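# Place the bench rod across the salt-spray cabinet rails

## Task

Pick up the white rod lying on the bench and set it down perpendicular across the salt-spray cabinet's chamber, next to the two rods already there, so that each of its ends sits in a notch of the rails. The fog collector must still be upright afterwards, and the gripper must have released the rod at the end.

## Robot and tools

Robot. Two six-joint arms, left_arm and right_arm, each ending in a parallel two-finger gripper with a wrist camera. The scene frame has its origin on the table top midway between the arms, +z up, +x pointing out over the table, and left_arm on the +y side. The words left and right are arm names, not sides of a picture. Base poses (position m, quat wxyz): left_arm (+0.036, +0.355, 0), (+0.998, 0, 0, -0.063); right_arm (+0.018, -0.258, 0), (+1.000, 0, 0, +0.013).

Joint order, used in every command and every per-joint list: waist, shoulder, elbow, wrist pitch, wrist yaw, wrist roll. Stated ranges in rad: waist -2.618 to 3.054, shoulder 0.000 to 3.142, elbow 0.000 to 3.142, wrist pitch -1.571 to 1.571, wrist yaw -1.571 to 1.571, wrist roll -2.094 to 2.094. True ends may differ by up to 0.036 rad.

Gripper. Fingers extend along the gripper's +z axis and close along its y axis. The reported end_effector_position is the point between the pads, roughly 1 cm short of the fingertips.

The row. Every motion command uses one row of 14 numbers, each in [-1, 1], covering both arms even if one stays still: left_arm's six joint values then its opening, then right_arm's six joint values then its opening. Joint values are scaled offsets, not angles: 1.0 equals 1.202 rad for the waist, 1.258 shoulder, 1.238 elbow, 2.073 wrist pitch, 2.022 for wrist yaw and for wrist roll. The opening is absolute: +1 fully open, -1 closed.

execute_actions(actions): a list of up to 15 actions run in sequence; an empty list just reports state and images. Each action is a table of up to 15 rows, one row per 1/30 s step; if fewer than 15 rows, the last row is repeated. In every row of an action, joint offsets are measured from the angles the arm had when that action began (for a call's first action, the last angles reported in this scene), not from the previous row. If an action would push a joint more than 0.036 rad beyond a range end, that action is rejected for both arms; if any action is malformed or the first action fails that check, nothing in the call runs. A joint driven to its real end is clipped there and the result may say "joint sent to its limit"; absence of that line proves nothing.

move(target, speed, blocking): target is one row; its offsets are relative to the Joint positions in the latest result showing them. All joints of both arms progress along their paths in step, so the hand traces a curve; the path takes 0.5 to 10 s and is cut off at 10 s. speed (rad/s, 0.01 to 2, default 0.5) caps the joint with the longest travel. Finger openings are applied at the start. Moves ignore obstacles and the other arm. The result adds a "move:" line: the ending (done, off_target, moving, held, fault), limits=held or limits=none, and each arm's joint furthest from target. With blocking=false you get a reply after 0.5 s while motion continues; before sending another move or execute_actions, call wait or stop.

wait(seconds): 0 to 10; lets time pass with last commands held, ending early if a running move finishes. stop(): brakes a running move; it needs stopping room, and fingers keep going. zoom_image(camera, region): camera is cam_left_wrist or cam_right_wrist; region [x0, y0, x1, y1] in pixels of that 504x504 image, top-left origin, at most 504 by 504. read_manual(section): returns only licence texts ("licences"); no motion. finished_scene(scene): ends the given scene for good and reports success; call it only once the rod is placed and released.

Results. The state line gives each gripper's position (m) and quat wxyz in the scene frame; accuracy drops at long reach. Joint positions and Joint velocities list each arm's joints in the order above (rad, rad/s) then the finger-pad gap (m; 0.094 is fully open). Joint targets shows what joints are currently driven toward. grip_measured reports the opening on the command scale (each gripper off by up to about 1 mm). "joint command not followed" means a clearance check altered targets. FAULT, MOTOR HOT (from 75 °C) and OVER-TEMPERATURE FAULT lines report stops; at 90 °C an arm halts for 10 s, at 100 °C it goes limp and drops.

Motion notes. Joint speed is capped: each step a joint target may lead the measured angle by at most 0.202 (waist), 0.258 (shoulder), 0.238 (elbow), 0.573 (wrist pitch), 0.522 (wrist yaw, roll) rad, and targets are scaled back if they would put the hand over 70 mm away. Big offsets therefore span several actions; finish unfinished motion with a fresh command. Zero offsets let an arm sag; to hold a pose, command back to the intended angles, adding more if it still falls short.

Gripping. To hold the rod, command an opening about 0.03 under grip_measured; smaller gaps press more lightly. Pads can spike in force at first contact. Brief tugs on a held part or pushes on loose objects may occur.

Cameras. cam_left_wrist and cam_right_wrist, 504x504 each, are given in that order with pinhole+radial calibration (K, D, T_world_to_cam) that is approximate: about 0.5 percent focal, 1.5 px centre, 0.5 degree and 2.5 mm pose error.

Avoid: arms colliding or pushing on each other, fast or deep contacts, dropping or sliding the rod, knocking anything off the table, tipping the fog collector, and holding loads long enough to overheat motors.

Each tool is called by a JSON object that holds its "op" and its "data", one argument or row to a line.

## Session

{"op": "execute_actions", "data": {
  "actions": []
}}

Scene clock: 0.00 s.
left_arm: end_effector_position=(+0.3648, +0.2053, +0.3026) grip_measured=+1.000 end_effector_quat_wxyz=(+0.241, +0.628, +0.687, +0.273) | right_arm: end_effector_position=(+0.5066, -0.5714, +0.2081) grip_measured=+1.000 end_effector_quat_wxyz=(+0.386, +0.529, +0.624, -0.426)
Joint names: [waist, shoulder, elbow, wrist pitch, wrist yaw, wrist roll]
Joint positions: left_arm=[-0.54   1.493  1.706 -1.2   -0.494  0.967  0.094] | right_arm=[-0.321  2.357  2.179 -0.667  1.1    0.655  0.094]
Joint velocities: left_arm=[ 0.017 -0.007 -0.002  0.081  0.022 -0.066  0.   ] | right_arm=[-0.002 -0.017 -0.027 -0.037  0.007  0.022  0.   ]
Motor temperatures (°C, as the motors report them): left_arm=[23 21 21 22 22 23] | right_arm=[23 22 21 22 21 23]
Joint targets: left_arm=[-0.540 1.486 1.713 -1.202 -0.492 0.960] | right_arm=[-0.321 2.339 2.191 -0.665 1.115 0.657]

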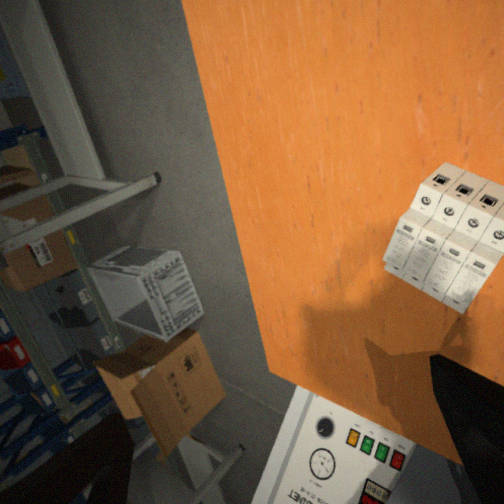

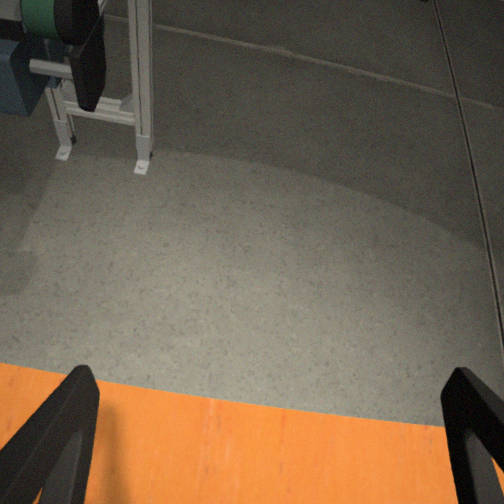

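{"op": "move", "data": {
  "target": [0.948,-0.153,-0.086,-0.048,0.244,-0.478,1, 0.433,-0.84,-0.468,-0.209,-0.544,-0.324,1],
  "speed": 0.8
}}

Scene clock: 64.87 s.
left_arm: end_effector_position=(+0.3091, +0.4974, +0.2905) grip_measured=+1.000 end_effector_quat_wxyz=(+0.269, -0.221, +0.935, +0.072) | right_arm: end_effector_position=(+0.3510, -0.1843, +0.3249) grip_measured=+1.000 end_effector_quat_wxyz=(+0.376, -0.097, +0.921, +0.039)
Joint names: [waist, shoulder, elbow, wrist pitch, wrist yaw, wrist roll]
Joint positions: left_arm=[ 0.595  1.33   1.611 -1.288 -0.013  0.009  0.094] | right_arm=[ 0.194  1.307  1.604 -1.093  0.009  0.006  0.094]
Joint velocities: left_arm=[-0.017  0.007 -0.002 -0.022 -0.051 -0.037  0.   ] | right_arm=[-0.017 -0.012 -0.012  0.051 -0.007  0.037  0.   ]
Motor temperatures (°C, as the motors report them): left_arm=[23 24 24 26 23 23] | right_arm=[23 31 23 24 21 23]
Joint targets: left_arm=[0.599 1.301 1.600 -1.299 -0.000 0.000] | right_arm=[0.200 1.300 1.600 -1.100 0.001 -0.000]
move: off_target (left_arm); limits=none; left_arm: farthest joint: the shoulder, 0.029 radians from its target (0.193 radians at the start); right_arm: farthest joint: the wrist yaw, 0.009 radians from its target (1.100 radians at the start)
camera_calibration (this result's frames):
cam_left_wrist: T_world_to_cam=[[0.269941, -0.945113, -0.184099, 0.447564], [-0.958649, -0.2459, -0.143267, 0.508745], [0.0901339, 0.21516, -0.97241, 0.266431], [0, 0, 0, 1]] pos_world=[0.342878, 0.490774, 0.414363]
cam_right_wrist: T_world_to_cam=[[0.229706, -0.973046, 0.0204014, -0.262552], [-0.970448, -0.230585, -0.0711497, 0.360841], [0.0739362, -0.00345495, -0.997257, 0.403997], [0, 0, 0, 1]] pos_world=[0.380617, -0.170875, 0.433919]

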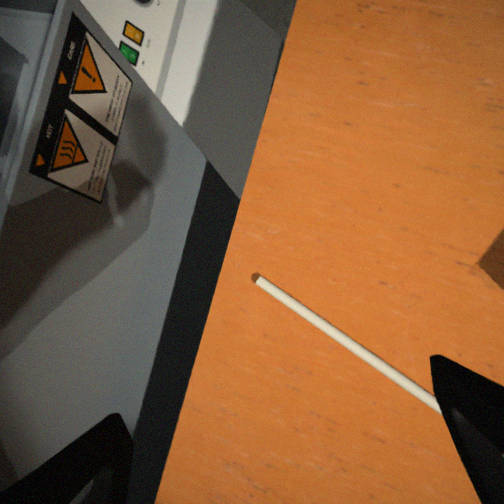

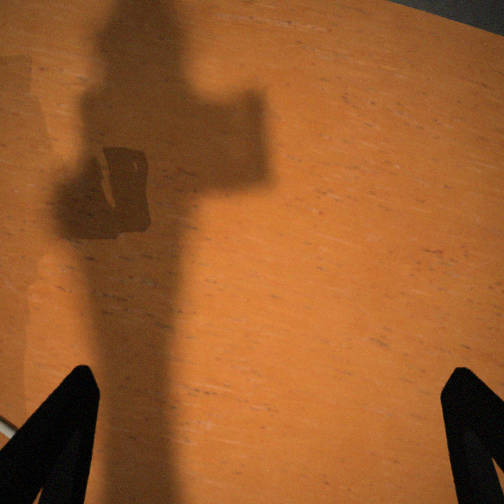

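{"op": "move", "data": {
  "target": [0.42,-0.103,-0.009,0.187,0.006,-0.004,1, 0.421,-0.006,-0.003,-0.003,-0.004,-0.003,1],
  "speed": 0.6
}}

Scene clock: 84.90 s.
left_arm: end_effector_position=(+0.2315, +0.6450, +0.3895) grip_measured=+1.000 end_effector_quat_wxyz=(+0.438, -0.402, +0.768, +0.238) | right_arm: end_effector_position=(+0.2737, -0.0324, +0.3249) grip_measured=+1.000 end_effector_quat_wxyz=(+0.354, -0.324, +0.867, +0.133)
Joint names: [waist, shoulder, elbow, wrist pitch, wrist yaw, wrist roll]
Joint positions: left_arm=[ 1.094  1.226  1.611 -0.913 -0.01   0.009  0.094] | right_arm=[ 0.695  1.307  1.604 -1.093  0.002  0.005  0.094]
Joint velocities: left_arm=[ 0.012 -0.017 -0.007 -0.007 -0.007  0.037  0.   ] | right_arm=[-0.002  0.007  0.017 -0.007 -0.022 -0.007  0.   ]
Motor temperatures (°C, as the motors report them): left_arm=[23 24 24 26 23 23] | right_arm=[23 26 23 24 21 23]
Joint targets: left_arm=[1.100 1.200 1.600 -0.901 -0.001 0.001] | right_arm=[0.700 1.299 1.600 -1.099 0.001 -0.000]
move: off_target (left_arm); limits=none; left_arm: farthest joint: the shoulder, 0.026 radians from its target (0.129 radians at the start); right_arm: farthest joint: the shoulder, 0.007 radians from its target (0.007 radians at the start)
camera_calibration (this result's frames):
cam_left_wrist: T_world_to_cam=[[0.748471, -0.615213, -0.247595, 0.327371], [-0.62507, -0.529741, -0.57329, 0.758246], [0.221535, 0.583856, -0.781047, -0.00487799], [0, 0, 0, 1]] pos_world=[0.23001, 0.605925, 0.511941]
cam_right_wrist: T_world_to_cam=[[0.672759, -0.739676, 0.0165698, -0.209428], [-0.737105, -0.672016, -0.0712024, 0.242678], [0.0638019, 0.0356884, -0.997324, 0.414299], [0, 0, 0, 1]] pos_world=[0.293341, -0.00661068, 0.433939]

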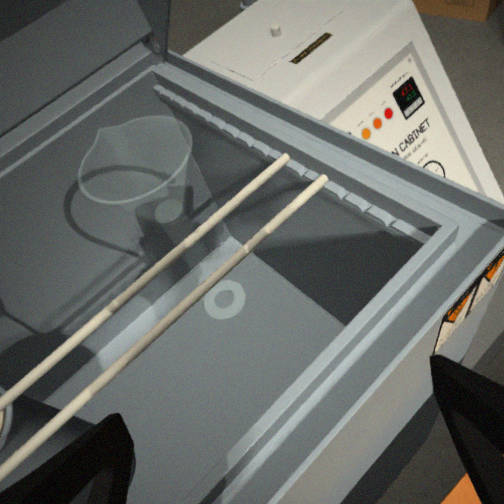

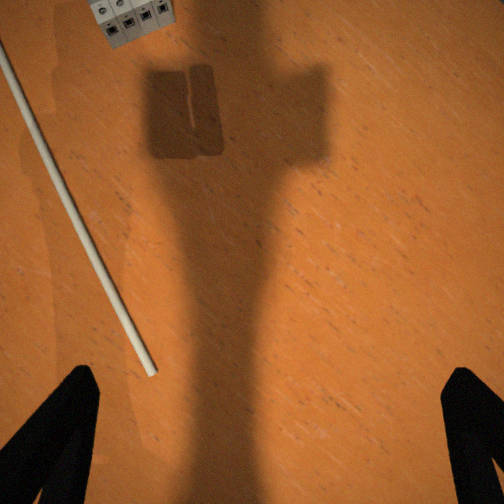

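{"op": "zoom_image", "data": {
  "camera": "cam_left_wrist",
  "region": [140, 60, 460, 260]
}}

{"op": "zoom_image", "data": {
  "camera": "cam_left_wrist",
  "region": [0, 250, 260, 504]
}}

Region (140, 60, 460, 260) of cam_left_wrist's 504x504 image, scaled by 1.575, with more detail than that image has; it fills the top 315 rows of this view, and the rest is white.

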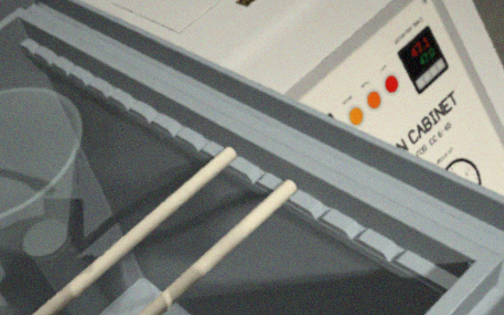

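Region (0, 250, 260, 504) of cam_left_wrist's 504x504 image, scaled by 1.938, with more detail than that image has; it fills the top 492 rows of this view, and the rest is white.

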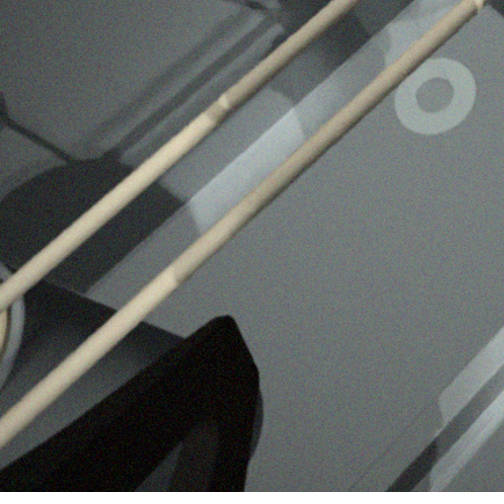

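{"op": "move", "data": {
  "target": [0.55,-0.02,-0.009,0.006,0.005,-0.004,1, 0.004,-0.006,-0.003,-0.003,0,-0.003,1],
  "speed": 0.6
}}

Scene clock: 119.77 s.
left_arm: end_effector_position=(+0.0148, +0.7046, +0.3898) grip_measured=+1.000 end_effector_quat_wxyz=(-0.340, +0.627, -0.598, -0.365) | right_arm: end_effector_position=(+0.2737, -0.0324, +0.3249) grip_measured=+1.000 end_effector_quat_wxyz=(+0.354, -0.324, +0.867, +0.133)
Joint names: [waist, shoulder, elbow, wrist pitch, wrist yaw, wrist roll]
Joint positions: left_arm=[ 1.749  1.226  1.611 -0.911 -0.006  0.008  0.094] | right_arm=[ 0.695  1.307  1.604 -1.093  0.002  0.004  0.094]
Joint velocities: left_arm=[ 0.007  0.017 -0.002  0.007 -0.007 -0.022  0.   ] | right_arm=[-0.017  0.007 -0.012 -0.022  0.037 -0.007  0.   ]
Motor temperatures (°C, as the motors report them): left_arm=[23 24 24 30 23 23] | right_arm=[23 25 23 25 21 23]
Joint targets: left_arm=[1.755 1.201 1.600 -0.900 0.000 0.001] | right_arm=[0.699 1.299 1.600 -1.099 0.002 -0.001]
move: off_target (left_arm); limits=none; left_arm: farthest joint: the shoulder, 0.025 radians from its target (0.025 radians at the start); right_arm: farthest joint: the shoulder, 0.007 radians from its target (0.007 radians at the start)
camera_calibration (this result's frames):
cam_left_wrist: T_world_to_cam=[[0.968744, -0.033877, -0.245738, 0.112734], [-0.173803, -0.799522, -0.574941, 0.838603], [-0.176996, 0.599681, -0.78042, 0.00308475], [0, 0, 0, 1]] pos_world=[0.0370873, 0.67245, 0.512258]
cam_right_wrist: T_world_to_cam=[[0.672958, -0.739489, 0.0168366, -0.209563], [-0.73691, -0.672231, -0.0711968, 0.242616], [0.0639674, 0.0355054, -0.99732, 0.414246], [0, 0, 0, 1]] pos_world=[0.293315, -0.00658342, 0.433938]

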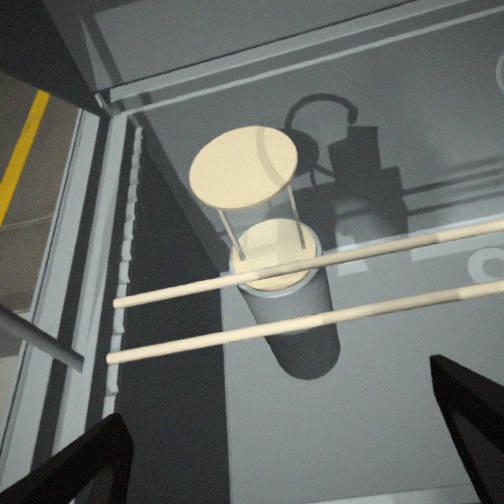

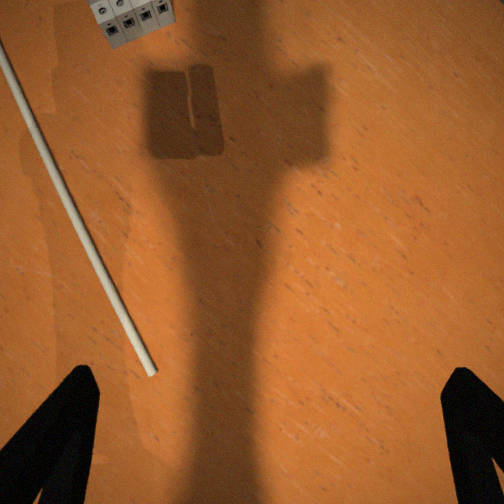

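{"op": "zoom_image", "data": {
  "camera": "cam_left_wrist",
  "region": [60, 240, 220, 440]
}}

Region (60, 240, 220, 440) of cam_left_wrist's 504x504 image, scaled by 2.520, with more detail than that image has; it fills the left 403 columns of this view, and the rest is white.

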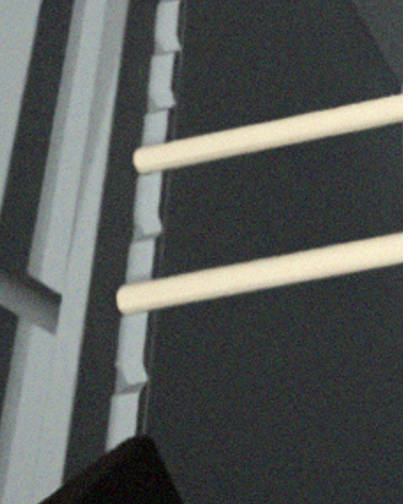

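{"op": "zoom_image", "data": {
  "camera": "cam_left_wrist",
  "region": [0, 60, 200, 500]
}}

Region (0, 60, 200, 500) of cam_left_wrist's 504x504 image, scaled by 1.145, with more detail than that image has; it fills the left 229 columns of this view, and the rest is white.

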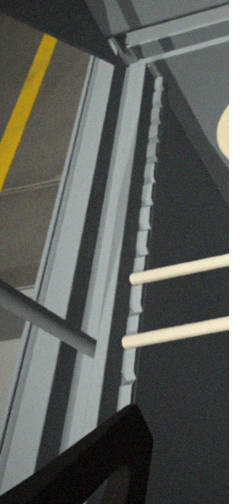

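{"op": "move", "data": {
  "target": [-0.831,0.07,-0.15,-0.091,0.003,0.392,0.1, -0.745,-0.006,-0.003,-0.003,0,-0.002,1],
  "speed": 0.9
}}

Scene clock: 236.70 s.
left_arm: end_effector_position=(+0.2998, +0.5503, +0.2613) grip_measured=+0.102 end_effector_quat_wxyz=(+0.226, +0.080, +0.950, +0.201) | right_arm: end_effector_position=(+0.3543, -0.3157, +0.3249) grip_measured=+1.000 end_effector_quat_wxyz=(+0.376, +0.081, +0.922, -0.033)
Joint names: [waist, shoulder, elbow, wrist pitch, wrist yaw, wrist roll]
Joint positions: left_arm=[ 0.754  1.303  1.432 -1.085 -0.008  0.799  0.052] | right_arm=[-0.196  1.307  1.604 -1.093  0.004  0.004  0.094]
Joint velocities: left_arm=[-0.012 -0.007  0.007 -0.007 -0.007  0.037 -0.001] | right_arm=[-0.007 -0.022 -0.002  0.007 -0.037  0.007  0.   ]
Motor temperatures (°C, as the motors report them): left_arm=[23 24 25 35 23 23] | right_arm=[23 25 23 26 21 23]
Joint targets: left_arm=[0.751 1.314 1.425 -1.100 -0.001 0.801] | right_arm=[-0.201 1.299 1.600 -1.099 0.002 0.000]
move: done; limits=none; left_arm: farthest joint: the wrist pitch, 0.015 radians from its target (0.189 radians at the start); right_arm: farthest joint: the shoulder, 0.007 radians from its target (0.007 radians at the start)
camera_calibration (this result's frames):
cam_left_wrist: T_world_to_cam=[[-0.257058, -0.802609, -0.538274, 0.666748], [-0.960681, 0.272716, 0.0521409, 0.17287], [0.104947, 0.530513, -0.841155, 0.0152057], [0, 0, 0, 1]] pos_world=[0.33587, 0.479927, 0.36267]
cam_right_wrist: T_world_to_cam=[[-0.153006, -0.988053, 0.0184714, -0.259727], [-0.985916, 0.151345, -0.0711682, 0.459819], [0.0675224, -0.0291004, -0.997293, 0.397482], [0, 0, 0, 1]] pos_world=[0.386764, -0.314648, 0.433928]

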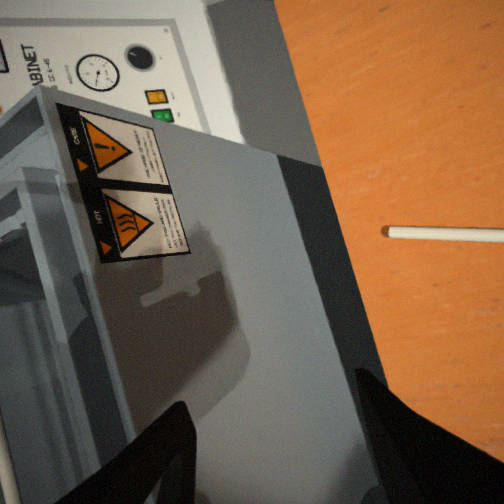

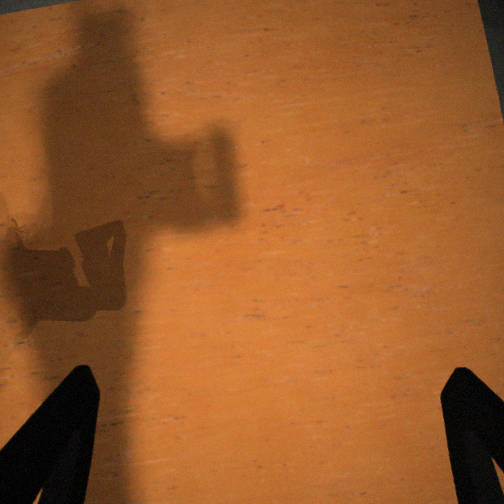

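{"op": "move", "data": {
  "target": [-0.772,0.111,-0.288,-0.057,0.004,0.393,0.1, 0,0,0,0,0,0,1],
  "speed": 0.8
}}

Scene clock: 248.70 s.
left_arm: end_effector_position=(+0.2696, +0.2871, +0.1052) grip_measured=+0.102 end_effector_quat_wxyz=(+0.013, +0.808, +0.589, +0.017) | right_arm: end_effector_position=(+0.3543, -0.3157, +0.3249) grip_measured=+1.000 end_effector_quat_wxyz=(+0.376, +0.081, +0.922, -0.033)
Joint names: [waist, shoulder, elbow, wrist pitch, wrist yaw, wrist roll]
Joint positions: left_arm=[-0.169  1.429  1.083 -1.183 -0.011  1.586  0.052] | right_arm=[-0.196  1.307  1.604 -1.093  0.004  0.004  0.094]
Joint velocities: left_arm=[-0.022  0.002 -0.002  0.095 -0.007  0.022 -0.   ] | right_arm=[-0.002  0.017  0.017 -0.095 -0.022  0.051  0.   ]
Motor temperatures (°C, as the motors report them): left_arm=[23 24 25 33 23 23] | right_arm=[23 25 23 26 21 23]
Joint targets: left_arm=[-0.173 1.442 1.075 -1.203 0.001 1.593] | right_arm=[-0.196 1.307 1.604 -1.093 0.004 0.004]
move: done; limits=none; left_arm: farthest joint: the wrist pitch, 0.020 radians from its target (0.118 radians at the start); right_arm: farthest joint: the waist, 0.000 radians from its target (0.000 radians at the start)
camera_calibration (this result's frames):
cam_left_wrist: T_world_to_cam=[[-0.843694, 0.530687, -0.0809414, 0.0909432], [0.456656, 0.788759, 0.411491, -0.344313], [0.282216, 0.31021, -0.907812, 0.0491597], [0, 0, 0, 1]] pos_world=[0.220087, 0.208068, 0.193671]
cam_right_wrist: T_world_to_cam=[[-0.153006, -0.988053, 0.0184714, -0.259727], [-0.985916, 0.151345, -0.0711682, 0.459819], [0.0675224, -0.0291004, -0.997293, 0.397482], [0, 0, 0, 1]] pos_world=[0.386764, -0.314648, 0.433928]

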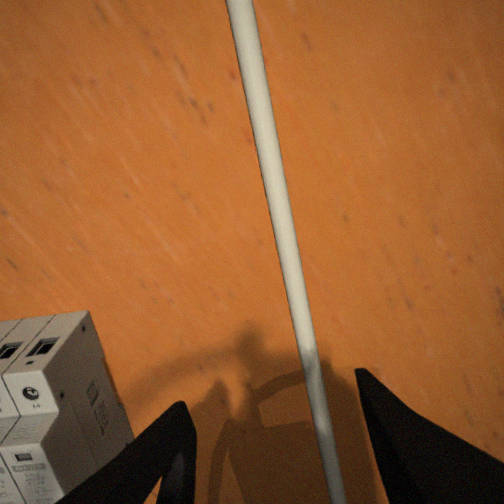

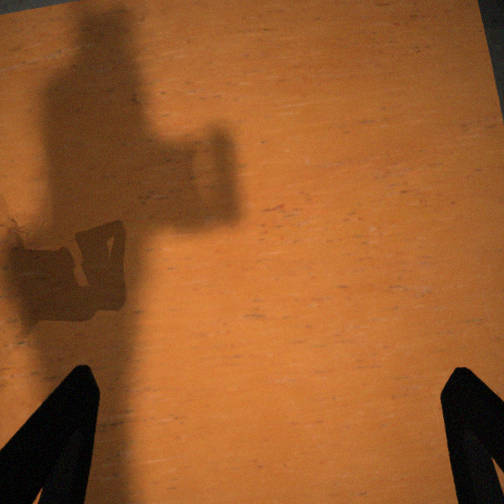

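{"op": "move", "data": {
  "target": [0,0.082,-0.187,0.132,0.008,0.013,0.1, 0,0,0,0,0,0,1],
  "speed": 0.4
}}

Scene clock: 270.73 s.
left_arm: end_effector_position=(+0.2624, +0.2893, +0.0314) grip_measured=+0.102 end_effector_quat_wxyz=(-0.004, +0.813, +0.582, +0.004) | right_arm: end_effector_position=(+0.3543, -0.3157, +0.3249) grip_measured=+1.000 end_effector_quat_wxyz=(+0.376, +0.081, +0.922, -0.033)
Joint names: [waist, shoulder, elbow, wrist pitch, wrist yaw, wrist roll]
Joint positions: left_arm=[-0.169  1.518  0.859 -0.913 -0.011  1.605  0.052] | right_arm=[-0.196  1.307  1.604 -1.093  0.004  0.004  0.094]
Joint velocities: left_arm=[-0.007  0.002  0.002 -0.037 -0.051 -0.022 -0.   ] | right_arm=[-0.012  0.002 -0.012 -0.007 -0.022  0.066  0.   ]
Motor temperatures (°C, as the motors report them): left_arm=[23 24 25 31 23 23] | right_arm=[23 25 23 26 21 23]
Joint targets: left_arm=[-0.169 1.532 0.851 -0.909 0.005 1.612] | right_arm=[-0.196 1.307 1.604 -1.093 0.004 0.004]
move: done; limits=none; left_arm: farthest joint: the wrist yaw, 0.017 radians from its target (0.017 radians at the start); right_arm: farthest joint: the waist, 0.000 radians from its target (0.000 radians at the start)
camera_calibration (this result's frames):
cam_left_wrist: T_world_to_cam=[[-0.83609, 0.547161, -0.0395962, 0.0696824], [0.48794, 0.774701, 0.402185, -0.316225], [0.250735, 0.316943, -0.914702, -0.00997413], [0, 0, 0, 1]] pos_world=[0.21506, 0.210014, 0.120817]
cam_right_wrist: T_world_to_cam=[[-0.153006, -0.988053, 0.0184714, -0.259727], [-0.985916, 0.151345, -0.0711682, 0.459819], [0.0675224, -0.0291004, -0.997293, 0.397482], [0, 0, 0, 1]] pos_world=[0.386764, -0.314648, 0.433928]

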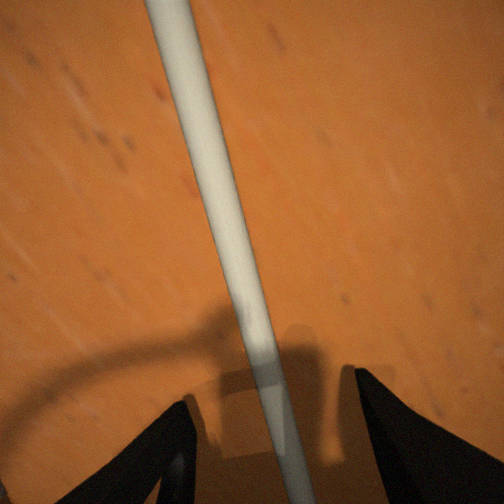

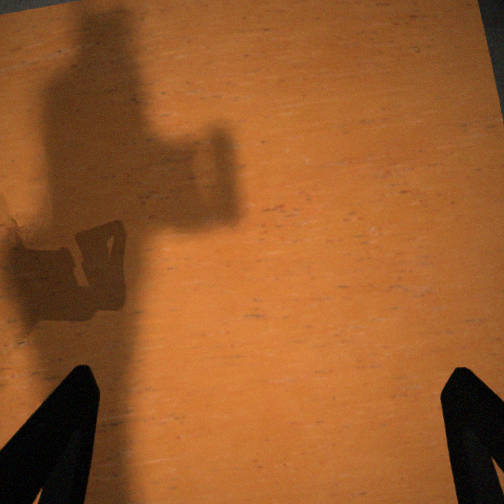

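{"op": "move", "data": {
  "target": [0,0.040,-0.046,0.0435,0.008,0.003,0.1, 0,0,0,0,0,0,1],
  "speed": 0.15
}}

Scene clock: 278.17 s.
left_arm: end_effector_position=(+0.2638, +0.2889, +0.0169) grip_measured=+0.102 end_effector_quat_wxyz=(-0.001, +0.813, +0.582, +0.006) | right_arm: end_effector_position=(+0.3543, -0.3157, +0.3249) grip_measured=+1.000 end_effector_quat_wxyz=(+0.376, +0.081, +0.922, -0.033)
Joint names: [waist, shoulder, elbow, wrist pitch, wrist yaw, wrist roll]
Joint positions: left_arm=[-0.169  1.545  0.821 -0.842 -0.011  1.605  0.052] | right_arm=[-0.196  1.307  1.604 -1.093  0.004  0.004  0.094]
Joint velocities: left_arm=[ 0.002 -0.002  0.002 -0.007 -0.037 -0.022 -0.   ] | right_arm=[-0.017 -0.007  0.002  0.007 -0.081 -0.022  0.   ]
Motor temperatures (°C, as the motors report them): left_arm=[23 24 25 30 23 23] | right_arm=[23 25 23 26 21 23]
Joint targets: left_arm=[-0.169 1.568 0.803 -0.823 0.005 1.611] | right_arm=[-0.196 1.307 1.604 -1.093 0.004 0.004]
move: off_target (left_arm); limits=none; left_arm: farthest joint: the shoulder, 0.024 radians from its target (0.050 radians at the start); right_arm: farthest joint: the waist, 0.000 radians from its target (0.000 radians at the start)
camera_calibration (this result's frames):
cam_left_wrist: T_world_to_cam=[[-0.835617, 0.5474, -0.0458099, 0.0704911], [0.485736, 0.775274, 0.403745, -0.310399], [0.256525, 0.315124, -0.913724, -0.0244276], [0, 0, 0, 1]] pos_world=[0.215942, 0.209755, 0.106231]
cam_right_wrist: T_world_to_cam=[[-0.153006, -0.988053, 0.0184714, -0.259727], [-0.985916, 0.151345, -0.0711682, 0.459819], [0.0675224, -0.0291004, -0.997293, 0.397482], [0, 0, 0, 1]] pos_world=[0.386764, -0.314648, 0.433928]

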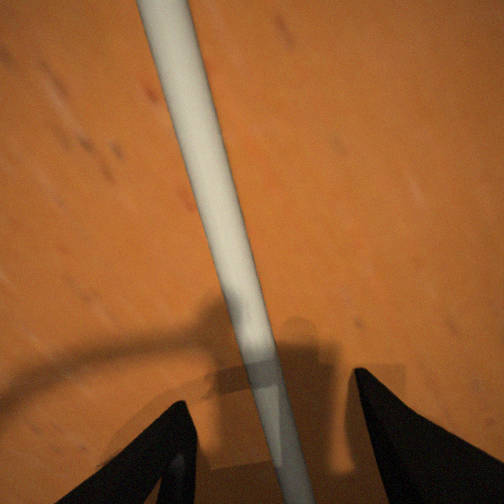

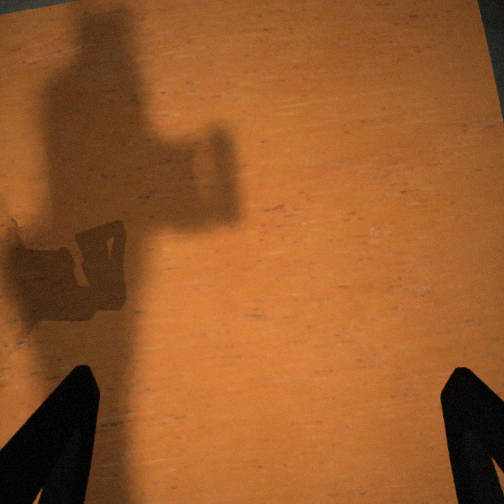

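{"op": "move", "data": {
  "target": [0,0.008,-0.006,0.006,0.008,0.003,-0.85, 0,0,0,0,0,0,1],
  "speed": 0.1
}}

Scene clock: 283.97 s.
left_arm: end_effector_position=(+0.2659, +0.2882, +0.0169) grip_measured=-0.830 end_effector_quat_wxyz=(+0.002, +0.814, +0.581, +0.009) | right_arm: end_effector_position=(+0.3543, -0.3157, +0.3249) grip_measured=+1.000 end_effector_quat_wxyz=(+0.376, +0.081, +0.922, -0.033)
Joint names: [waist, shoulder, elbow, wrist pitch, wrist yaw, wrist roll]
Joint positions: left_arm=[-0.169  1.545  0.821 -0.833 -0.011  1.606  0.008] | right_arm=[-0.196  1.307  1.604 -1.093  0.004  0.004  0.094]
Joint velocities: left_arm=[-0.017  0.002 -0.007 -0.037 -0.022 -0.066 -0.001] | right_arm=[-0.002 -0.022  0.002  0.022 -0.022  0.022  0.   ]
Motor temperatures (°C, as the motors report them): left_arm=[23 24 25 30 23 23] | right_arm=[23 25 23 26 21 23]
Joint targets: left_arm=[-0.169 1.555 0.814 -0.829 0.005 1.611] | right_arm=[-0.196 1.307 1.604 -1.093 0.004 0.004]
move: done; limits=none; left_arm: farthest joint: the wrist yaw, 0.017 radians from its target (0.017 radians at the start); right_arm: farthest joint: the waist, 0.000 radians from its target (0.000 radians at the start)
camera_calibration (this result's frames):
cam_left_wrist: T_world_to_cam=[[-0.834988, 0.547591, -0.0542135, 0.0725031], [0.482635, 0.77612, 0.405834, -0.310384], [0.264307, 0.312701, -0.912338, -0.0261388], [0, 0, 0, 1]] pos_world=[0.21725, 0.209366, 0.106047]
cam_right_wrist: T_world_to_cam=[[-0.153006, -0.988053, 0.0184714, -0.259727], [-0.985916, 0.151345, -0.0711682, 0.459819], [0.0675224, -0.0291004, -0.997293, 0.397482], [0, 0, 0, 1]] pos_world=[0.386764, -0.314648, 0.433928]

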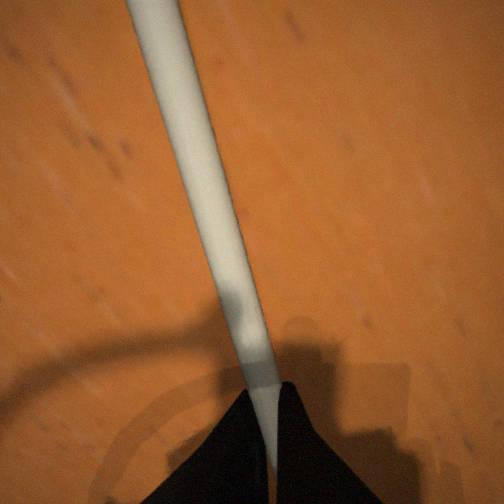

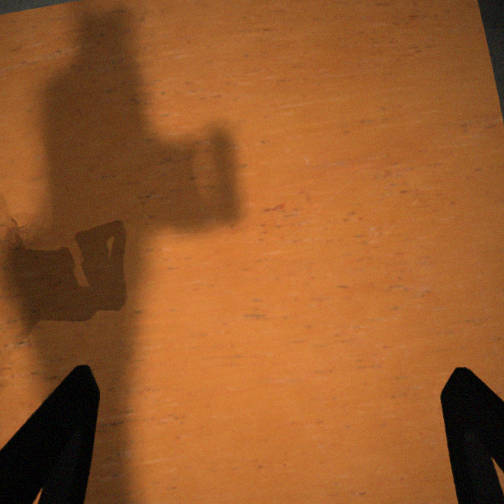

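{"op": "move", "data": {
  "target": [0,-0.086,0.298,-0.237,0.008,0.003,-0.865, 0,0,0,0,0,0,1],
  "speed": 0.35
}}

Scene clock: 329.73 s.
left_arm: end_effector_position=(+0.2632, +0.2891, +0.1190) grip_measured=-0.830 end_effector_quat_wxyz=(-0.014, +0.814, +0.581, -0.003) | right_arm: end_effector_position=(+0.3543, -0.3157, +0.3249) grip_measured=+1.000 end_effector_quat_wxyz=(+0.376, +0.081, +0.922, -0.033)
Joint names: [waist, shoulder, elbow, wrist pitch, wrist yaw, wrist roll]
Joint positions: left_arm=[-0.169  1.463  1.169 -1.302 -0.011  1.606  0.008] | right_arm=[-0.196  1.307  1.604 -1.093  0.004  0.004  0.094]
Joint velocities: left_arm=[-0.007 -0.007 -0.012 -0.037  0.037  0.022  0.   ] | right_arm=[ 0.002 -0.017  0.007 -0.007 -0.066 -0.007  0.   ]
Motor temperatures (°C, as the motors report them): left_arm=[23 25 25 28 23 23] | right_arm=[23 25 24 26 21 23]
Joint targets: left_arm=[-0.169 1.436 1.190 -1.324 0.005 1.612] | right_arm=[-0.196 1.307 1.604 -1.093 0.004 0.004]
move: off_target (left_arm); limits=none; left_arm: farthest joint: the shoulder, 0.027 radians from its target (0.108 radians at the start); right_arm: farthest joint: the waist, 0.000 radians from its target (0.000 radians at the start)
camera_calibration (this result's frames):
cam_left_wrist: T_world_to_cam=[[-0.83633, 0.547999, -0.0158033, 0.0709644], [0.498003, 0.771451, 0.39605, -0.352677], [0.229226, 0.323359, -0.918093, 0.0743151], [0, 0, 0, 1]] pos_world=[0.217949, 0.209154, 0.209027]
cam_right_wrist: T_world_to_cam=[[-0.153006, -0.988053, 0.0184714, -0.259727], [-0.985916, 0.151345, -0.0711682, 0.459819], [0.0675224, -0.0291004, -0.997293, 0.397482], [0, 0, 0, 1]] pos_world=[0.386764, -0.314648, 0.433928]

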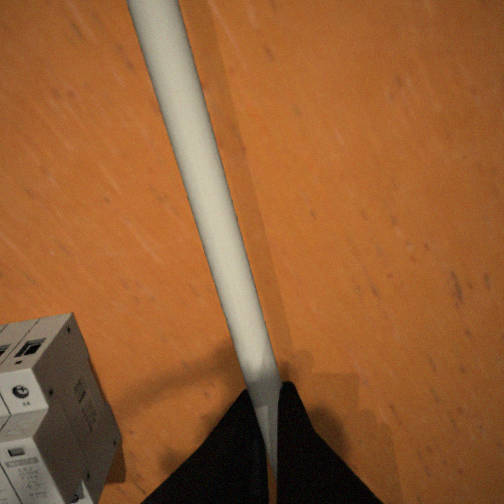

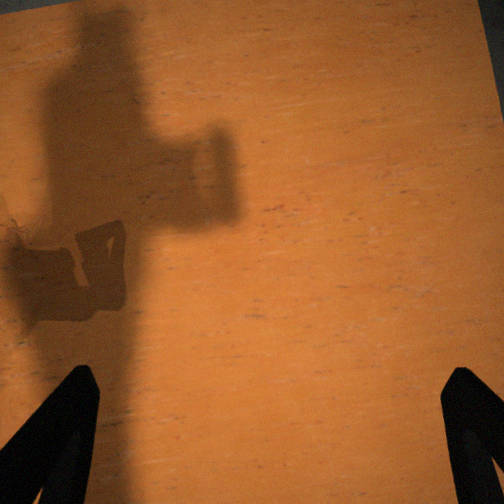

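{"op": "move", "data": {
  "target": [0,-0.026,0.6,-0.108,0.008,0.003,-0.865, 0,0,0,0,0,0,1],
  "speed": 0.5
}}

Scene clock: 343.77 s.
left_arm: end_effector_position=(+0.3276, +0.2698, +0.3189) grip_measured=-0.830 end_effector_quat_wxyz=(+0.188, +0.789, +0.564, +0.153) | right_arm: end_effector_position=(+0.3543, -0.3157, +0.3249) grip_measured=+1.000 end_effector_quat_wxyz=(+0.376, +0.081, +0.922, -0.033)
Joint names: [waist, shoulder, elbow, wrist pitch, wrist yaw, wrist roll]
Joint positions: left_arm=[-0.169  1.457  1.89  -1.513 -0.013  1.61   0.008] | right_arm=[-0.196  1.307  1.604 -1.093  0.004  0.004  0.094]
Joint velocities: left_arm=[-0.017  0.017  0.007  0.022 -0.022 -0.037 -0.   ] | right_arm=[-0.007  0.002  0.002 -0.037  0.037 -0.051  0.   ]
Motor temperatures (°C, as the motors report them): left_arm=[23 26 26 28 23 23] | right_arm=[23 25 24 26 21 23]
Joint targets: left_arm=[-0.169 1.431 1.911 -1.526 0.005 1.611] | right_arm=[-0.196 1.307 1.604 -1.093 0.004 0.004]
move: off_target (left_arm); limits=none; left_arm: farthest joint: the shoulder, 0.027 radians from its target (0.031 radians at the start); right_arm: farthest joint: the waist, 0.000 radians from its target (0.000 radians at the start)
camera_calibration (this result's frames):
cam_left_wrist: T_world_to_cam=[[-0.707523, 0.513148, -0.485891, 0.255635], [0.281582, 0.835327, 0.472165, -0.419678], [0.648169, 0.197249, -0.735507, 0.0877715], [0, 0, 0, 1]] pos_world=[0.242151, 0.202077, 0.386925]
cam_right_wrist: T_world_to_cam=[[-0.153006, -0.988053, 0.0184714, -0.259727], [-0.985916, 0.151345, -0.0711682, 0.459819], [0.0675224, -0.0291004, -0.997293, 0.397482], [0, 0, 0, 1]] pos_world=[0.386764, -0.314648, 0.433928]

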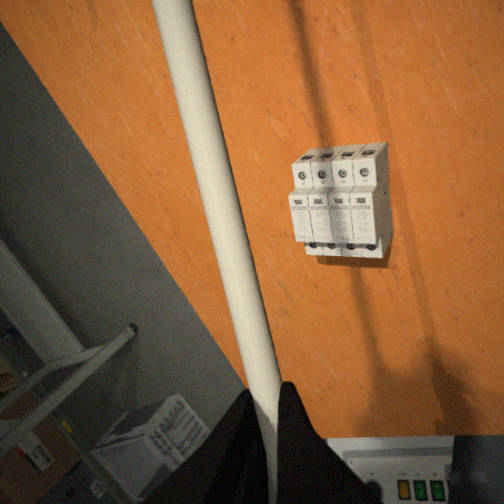

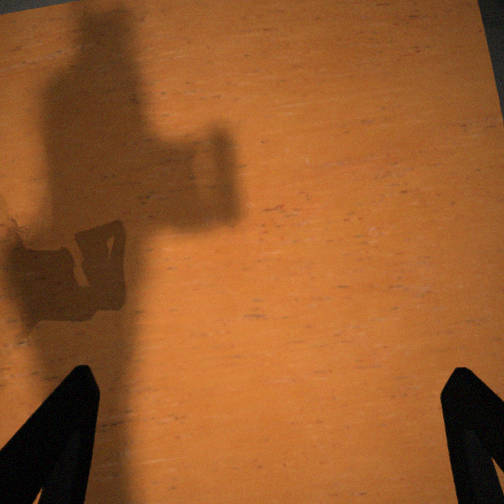

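{"op": "zoom_image", "data": {
  "camera": "cam_left_wrist",
  "region": [100, 0, 400, 504]
}}

Region (100, 0, 400, 504) of cam_left_wrist's 504x504 image, scaled by 1.000; it fills the left 300 columns of this view, and the rest is white.

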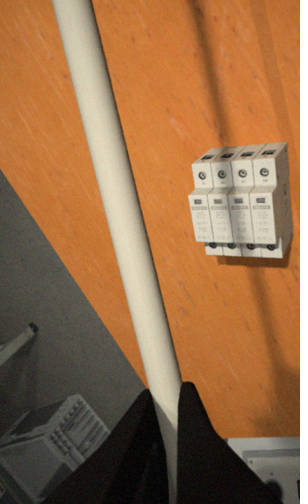

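{"op": "wait", "data": {
  "seconds": 0
}}

Scene clock: 408.43 s.
left_arm: end_effector_position=(+0.3275, +0.2699, +0.3188) grip_measured=-0.830 end_effector_quat_wxyz=(+0.188, +0.790, +0.564, +0.153) | right_arm: end_effector_position=(+0.3543, -0.3157, +0.3249) grip_measured=+1.000 end_effector_quat_wxyz=(+0.376, +0.081, +0.922, -0.033)
Joint names: [waist, shoulder, elbow, wrist pitch, wrist yaw, wrist roll]
Joint positions: left_arm=[-0.169  1.457  1.89  -1.513 -0.013  1.61   0.008] | right_arm=[-0.196  1.307  1.604 -1.093  0.004  0.004  0.094]
Joint velocities: left_arm=[-0.002  0.002  0.007 -0.022  0.051 -0.007  0.   ] | right_arm=[-0.007 -0.007 -0.012 -0.022 -0.007  0.007  0.   ]
Motor temperatures (°C, as the motors report them): left_arm=[23 26 27 29 23 23] | right_arm=[23 25 24 27 21 23]
Joint targets: left_arm=[-0.169 1.431 1.911 -1.525 0.005 1.611] | right_arm=[-0.196 1.307 1.604 -1.093 0.004 0.004]
camera_calibration (this result's frames):
cam_left_wrist: T_world_to_cam=[[-0.7077, 0.513202, -0.485576, 0.255487], [0.281754, 0.835275, 0.472155, -0.419694], [0.6479, 0.197331, -0.735721, 0.0879202], [0, 0, 0, 1]] pos_world=[0.242096, 0.202094, 0.386904]
cam_right_wrist: T_world_to_cam=[[-0.153006, -0.988053, 0.0184714, -0.259727], [-0.985916, 0.151345, -0.0711682, 0.459819], [0.0675224, -0.0291004, -0.997293, 0.397482], [0, 0, 0, 1]] pos_world=[0.386764, -0.314648, 0.433928]

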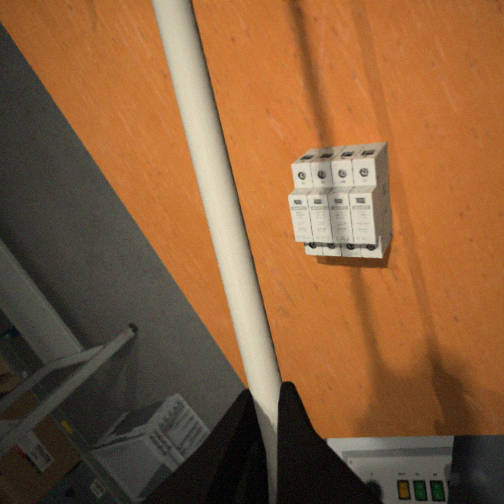

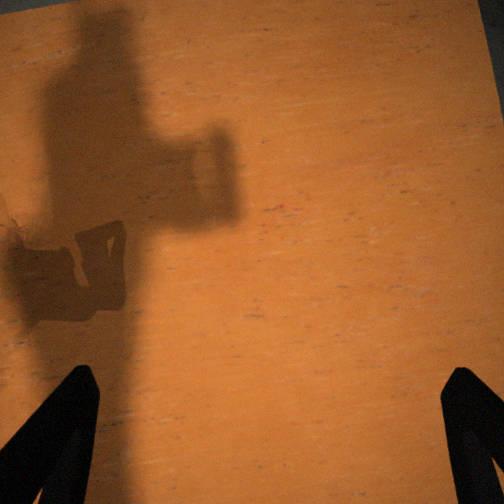

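{"op": "move", "data": {
  "target": [0.99,-0.02,0.13,-0.006,0.008,0.0,-0.88, 0,0,0,0,0,0,1],
  "speed": 0.45
}}

Scene clock: 443.53 s.
left_arm: end_effector_position=(+0.2278, +0.5971, +0.3616) grip_measured=-0.830 end_effector_quat_wxyz=(+0.091, +0.334, +0.891, +0.293) | right_arm: end_effector_position=(+0.3543, -0.3157, +0.3249) grip_measured=+1.000 end_effector_quat_wxyz=(+0.376, +0.081, +0.922, -0.033)
Joint names: [waist, shoulder, elbow, wrist pitch, wrist yaw, wrist roll]
Joint positions: left_arm=[ 1.015  1.457  2.026 -1.516 -0.012  1.61   0.008] | right_arm=[-0.196  1.307  1.604 -1.093  0.004  0.004  0.094]
Joint velocities: left_arm=[ 0.017  0.007 -0.007  0.037  0.037 -0.095  0.001] | right_arm=[ 0.012  0.012  0.002 -0.037  0.066 -0.007  0.   ]
Motor temperatures (°C, as the motors report them): left_arm=[23 27 28 29 23 23] | right_arm=[23 25 24 27 21 23]
Joint targets: left_arm=[1.020 1.432 2.051 -1.526 0.003 1.610] | right_arm=[-0.196 1.307 1.604 -1.093 0.004 0.004]
move: off_target (left_arm); limits=none; left_arm: farthest joint: the shoulder, 0.025 radians from its target (0.025 radians at the start); right_arm: farthest joint: the waist, 0.000 radians from its target (0.000 radians at the start)
camera_calibration (this result's frames):
cam_left_wrist: T_world_to_cam=[[-0.696916, -0.405577, -0.591452, 0.622256], [-0.706833, 0.527867, 0.470896, -0.275924], [0.121224, 0.746233, -0.654554, -0.11769], [0, 0, 0, 1]] pos_world=[0.252895, 0.485848, 0.420932]
cam_right_wrist: T_world_to_cam=[[-0.153006, -0.988053, 0.0184714, -0.259727], [-0.985916, 0.151345, -0.0711682, 0.459819], [0.0675224, -0.0291004, -0.997293, 0.397482], [0, 0, 0, 1]] pos_world=[0.386764, -0.314648, 0.433928]

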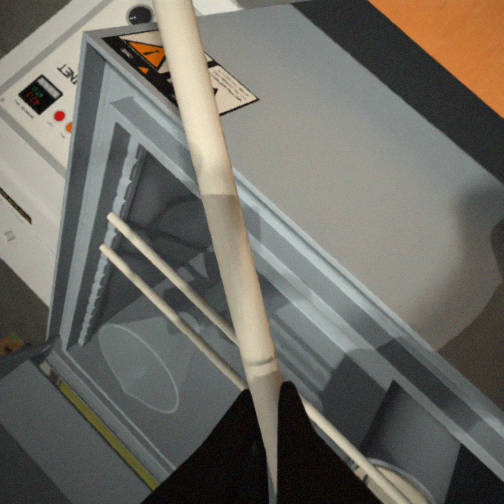

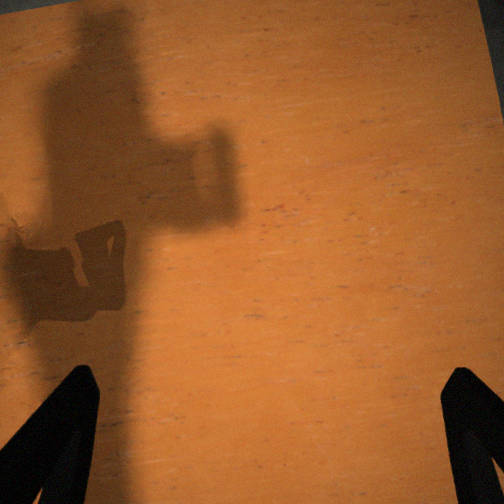

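{"op": "move", "data": {
  "target": [0.379,-0.02,0.02,-0.005,0.021,-0.129,-0.88, 0.995,0.494,-0.176,0.958,-0.175,0,1],
  "speed": 0.7
}}

Scene clock: 485.67 s.
left_arm: end_effector_position=(+0.1076, +0.6551, +0.3612) grip_measured=-0.830 end_effector_quat_wxyz=(+0.071, +0.014, +0.952, +0.297) | right_arm: end_effector_position=(+0.2628, +0.2714, +0.3633) grip_measured=+1.000 end_effector_quat_wxyz=(+0.644, -0.405, +0.433, +0.483)
Joint names: [waist, shoulder, elbow, wrist pitch, wrist yaw, wrist roll]
Joint positions: left_arm=[ 1.463  1.457  2.026 -1.519  0.01   1.363  0.008] | right_arm=[ 1.005  1.937  1.387  0.871 -0.346  0.004  0.094]
Joint velocities: left_arm=[-0.017 -0.002 -0.007 -0.007  0.022 -0.037  0.001] | right_arm=[-0.007  0.007 -0.012  0.051 -0.022  0.022  0.   ]
Motor temperatures (°C, as the motors report them): left_arm=[23 26 28 30 23 23] | right_arm=[23 25 24 27 21 23]
Joint targets: left_arm=[1.470 1.432 2.051 -1.526 0.030 1.349] | right_arm=[1.000 1.928 1.386 0.893 -0.350 0.004]
move: off_target (left_arm, right_arm); limits=none; left_arm: farthest joint: the shoulder, 0.025 radians from its target (0.025 radians at the start); right_arm: farthest joint: the wrist pitch, 0.022 radians from its target (1.986 radians at the start)
camera_calibration (this result's frames):
cam_left_wrist: T_world_to_cam=[[-0.222582, -0.755688, -0.615949, 0.748843], [-0.945732, 0.0139435, 0.324648, 0.0238598], [-0.236744, 0.654783, -0.717782, -0.025392], [0, 0, 0, 1]] pos_world=[0.183233, 0.582185, 0.435277]
cam_right_wrist: T_world_to_cam=[[0.968762, -0.211016, 0.130281, -0.240614], [0.034366, -0.406043, -0.913208, 0.472481], [0.245601, 0.889158, -0.386107, -0.0590711], [0, 0, 0, 1]] pos_world=[0.231369, 0.193598, 0.440013]

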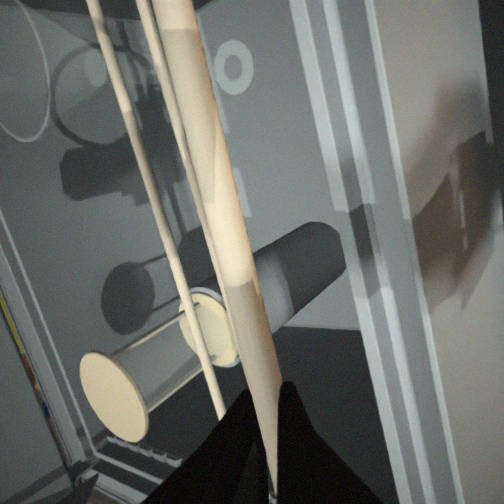

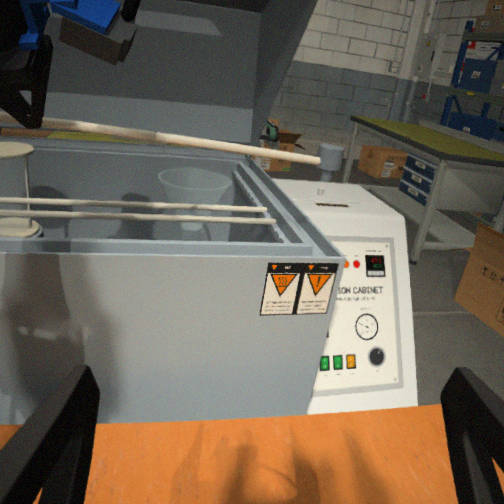

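{"op": "zoom_image", "data": {
  "camera": "cam_right_wrist",
  "region": [0, 90, 360, 270]
}}

Region (0, 90, 360, 270) of cam_right_wrist's 504x504 image, scaled by 1.400, with more detail than that image has.

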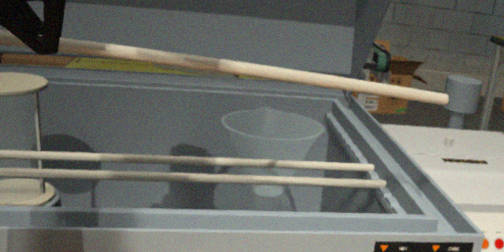

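{"op": "move", "data": {
  "target": [0.086,0.320,0.085,0.079,0.082,0.028,-0.88, 0,0,0,0.01,0,0,1],
  "speed": 0.2
}}

Scene clock: 581.77 s.
left_arm: end_effector_position=(+0.1188, +0.7717, +0.2682) grip_measured=-0.830 end_effector_quat_wxyz=(+0.104, +0.009, +0.972, +0.210) | right_arm: end_effector_position=(+0.2628, +0.2714, +0.3634) grip_measured=+1.000 end_effector_quat_wxyz=(+0.644, -0.405, +0.433, +0.483)
Joint names: [waist, shoulder, elbow, wrist pitch, wrist yaw, wrist roll]
Joint positions: left_arm=[ 1.559  1.855  2.103 -1.368  0.15   1.418  0.008] | right_arm=[ 1.005  1.937  1.387  0.871 -0.346  0.004  0.094]
Joint velocities: left_arm=[ 0.007 -0.002  0.012  0.022 -0.007  0.022 -0.001] | right_arm=[ 0.002  0.002  0.002  0.081 -0.037 -0.007  0.   ]
Motor temperatures (°C, as the motors report them): left_arm=[23 27 29 30 23 23] | right_arm=[23 29 25 29 21 23]
Joint targets: left_arm=[1.566 1.860 2.131 -1.356 0.176 1.420] | right_arm=[1.005 1.937 1.387 0.891 -0.346 0.004]
move: off_target (left_arm, right_arm); limits=none; left_arm: farthest joint: the elbow, 0.028 radians from its target (0.105 radians at the start); right_arm: farthest joint: the wrist pitch, 0.021 radians from its target (0.021 radians at the start)
camera_calibration (this result's frames):
cam_left_wrist: T_world_to_cam=[[-0.207265, -0.849925, -0.484427, 0.817835], [-0.962316, 0.0880264, 0.257291, 0.0258818], [-0.176036, 0.519499, -0.836141, -0.0368843], [0, 0, 0, 1]] pos_world=[0.187922, 0.711982, 0.358682]
cam_right_wrist: T_world_to_cam=[[0.968736, -0.211059, 0.130402, -0.240642], [0.0345449, -0.405744, -0.913334, 0.472468], [0.245677, 0.889284, -0.385768, -0.0591898], [0, 0, 0, 1]] pos_world=[0.231339, 0.193548, 0.440068]

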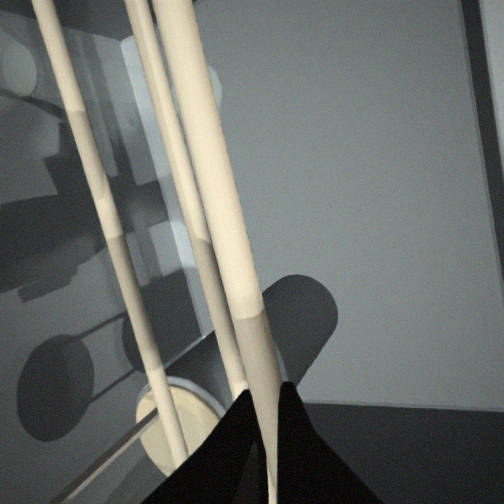

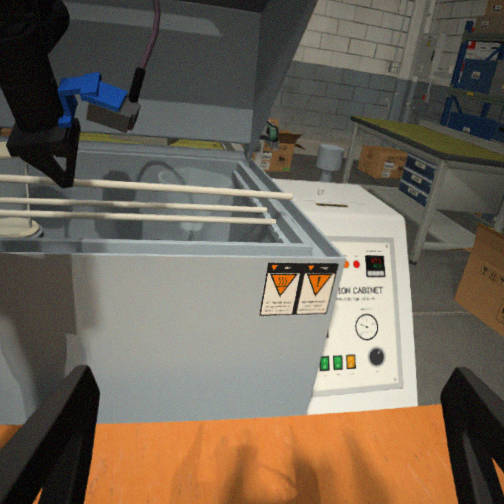

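{"op": "zoom_image", "data": {
  "camera": "cam_right_wrist",
  "region": [0, 140, 340, 270]
}}

Region (0, 140, 340, 270) of cam_right_wrist's 504x504 image, scaled by 1.482, with more detail than that image has; it fills the top 193 rows of this view, and the rest is white.

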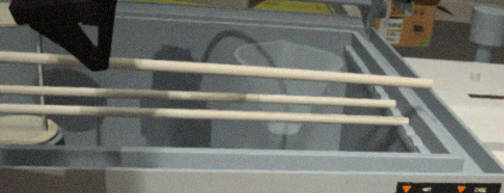

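{"op": "zoom_image", "data": {
  "camera": "cam_left_wrist",
  "region": [0, 0, 320, 504]
}}

Region (0, 0, 320, 504) of cam_left_wrist's 504x504 image, scaled by 1.000; it fills the left 320 columns of this view, and the rest is white.

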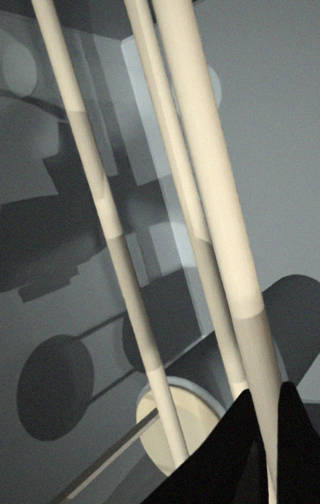

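{"op": "zoom_image", "data": {
  "camera": "cam_right_wrist",
  "region": [220, 170, 340, 260]
}}

Region (220, 170, 340, 260) of cam_right_wrist's 504x504 image, scaled by 4.200, with more detail than that image has; it fills the top 378 rows of this view, and the rest is white.

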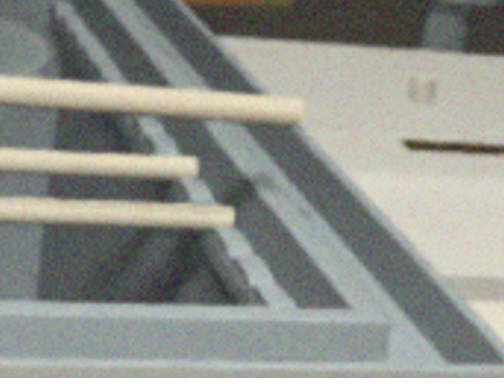

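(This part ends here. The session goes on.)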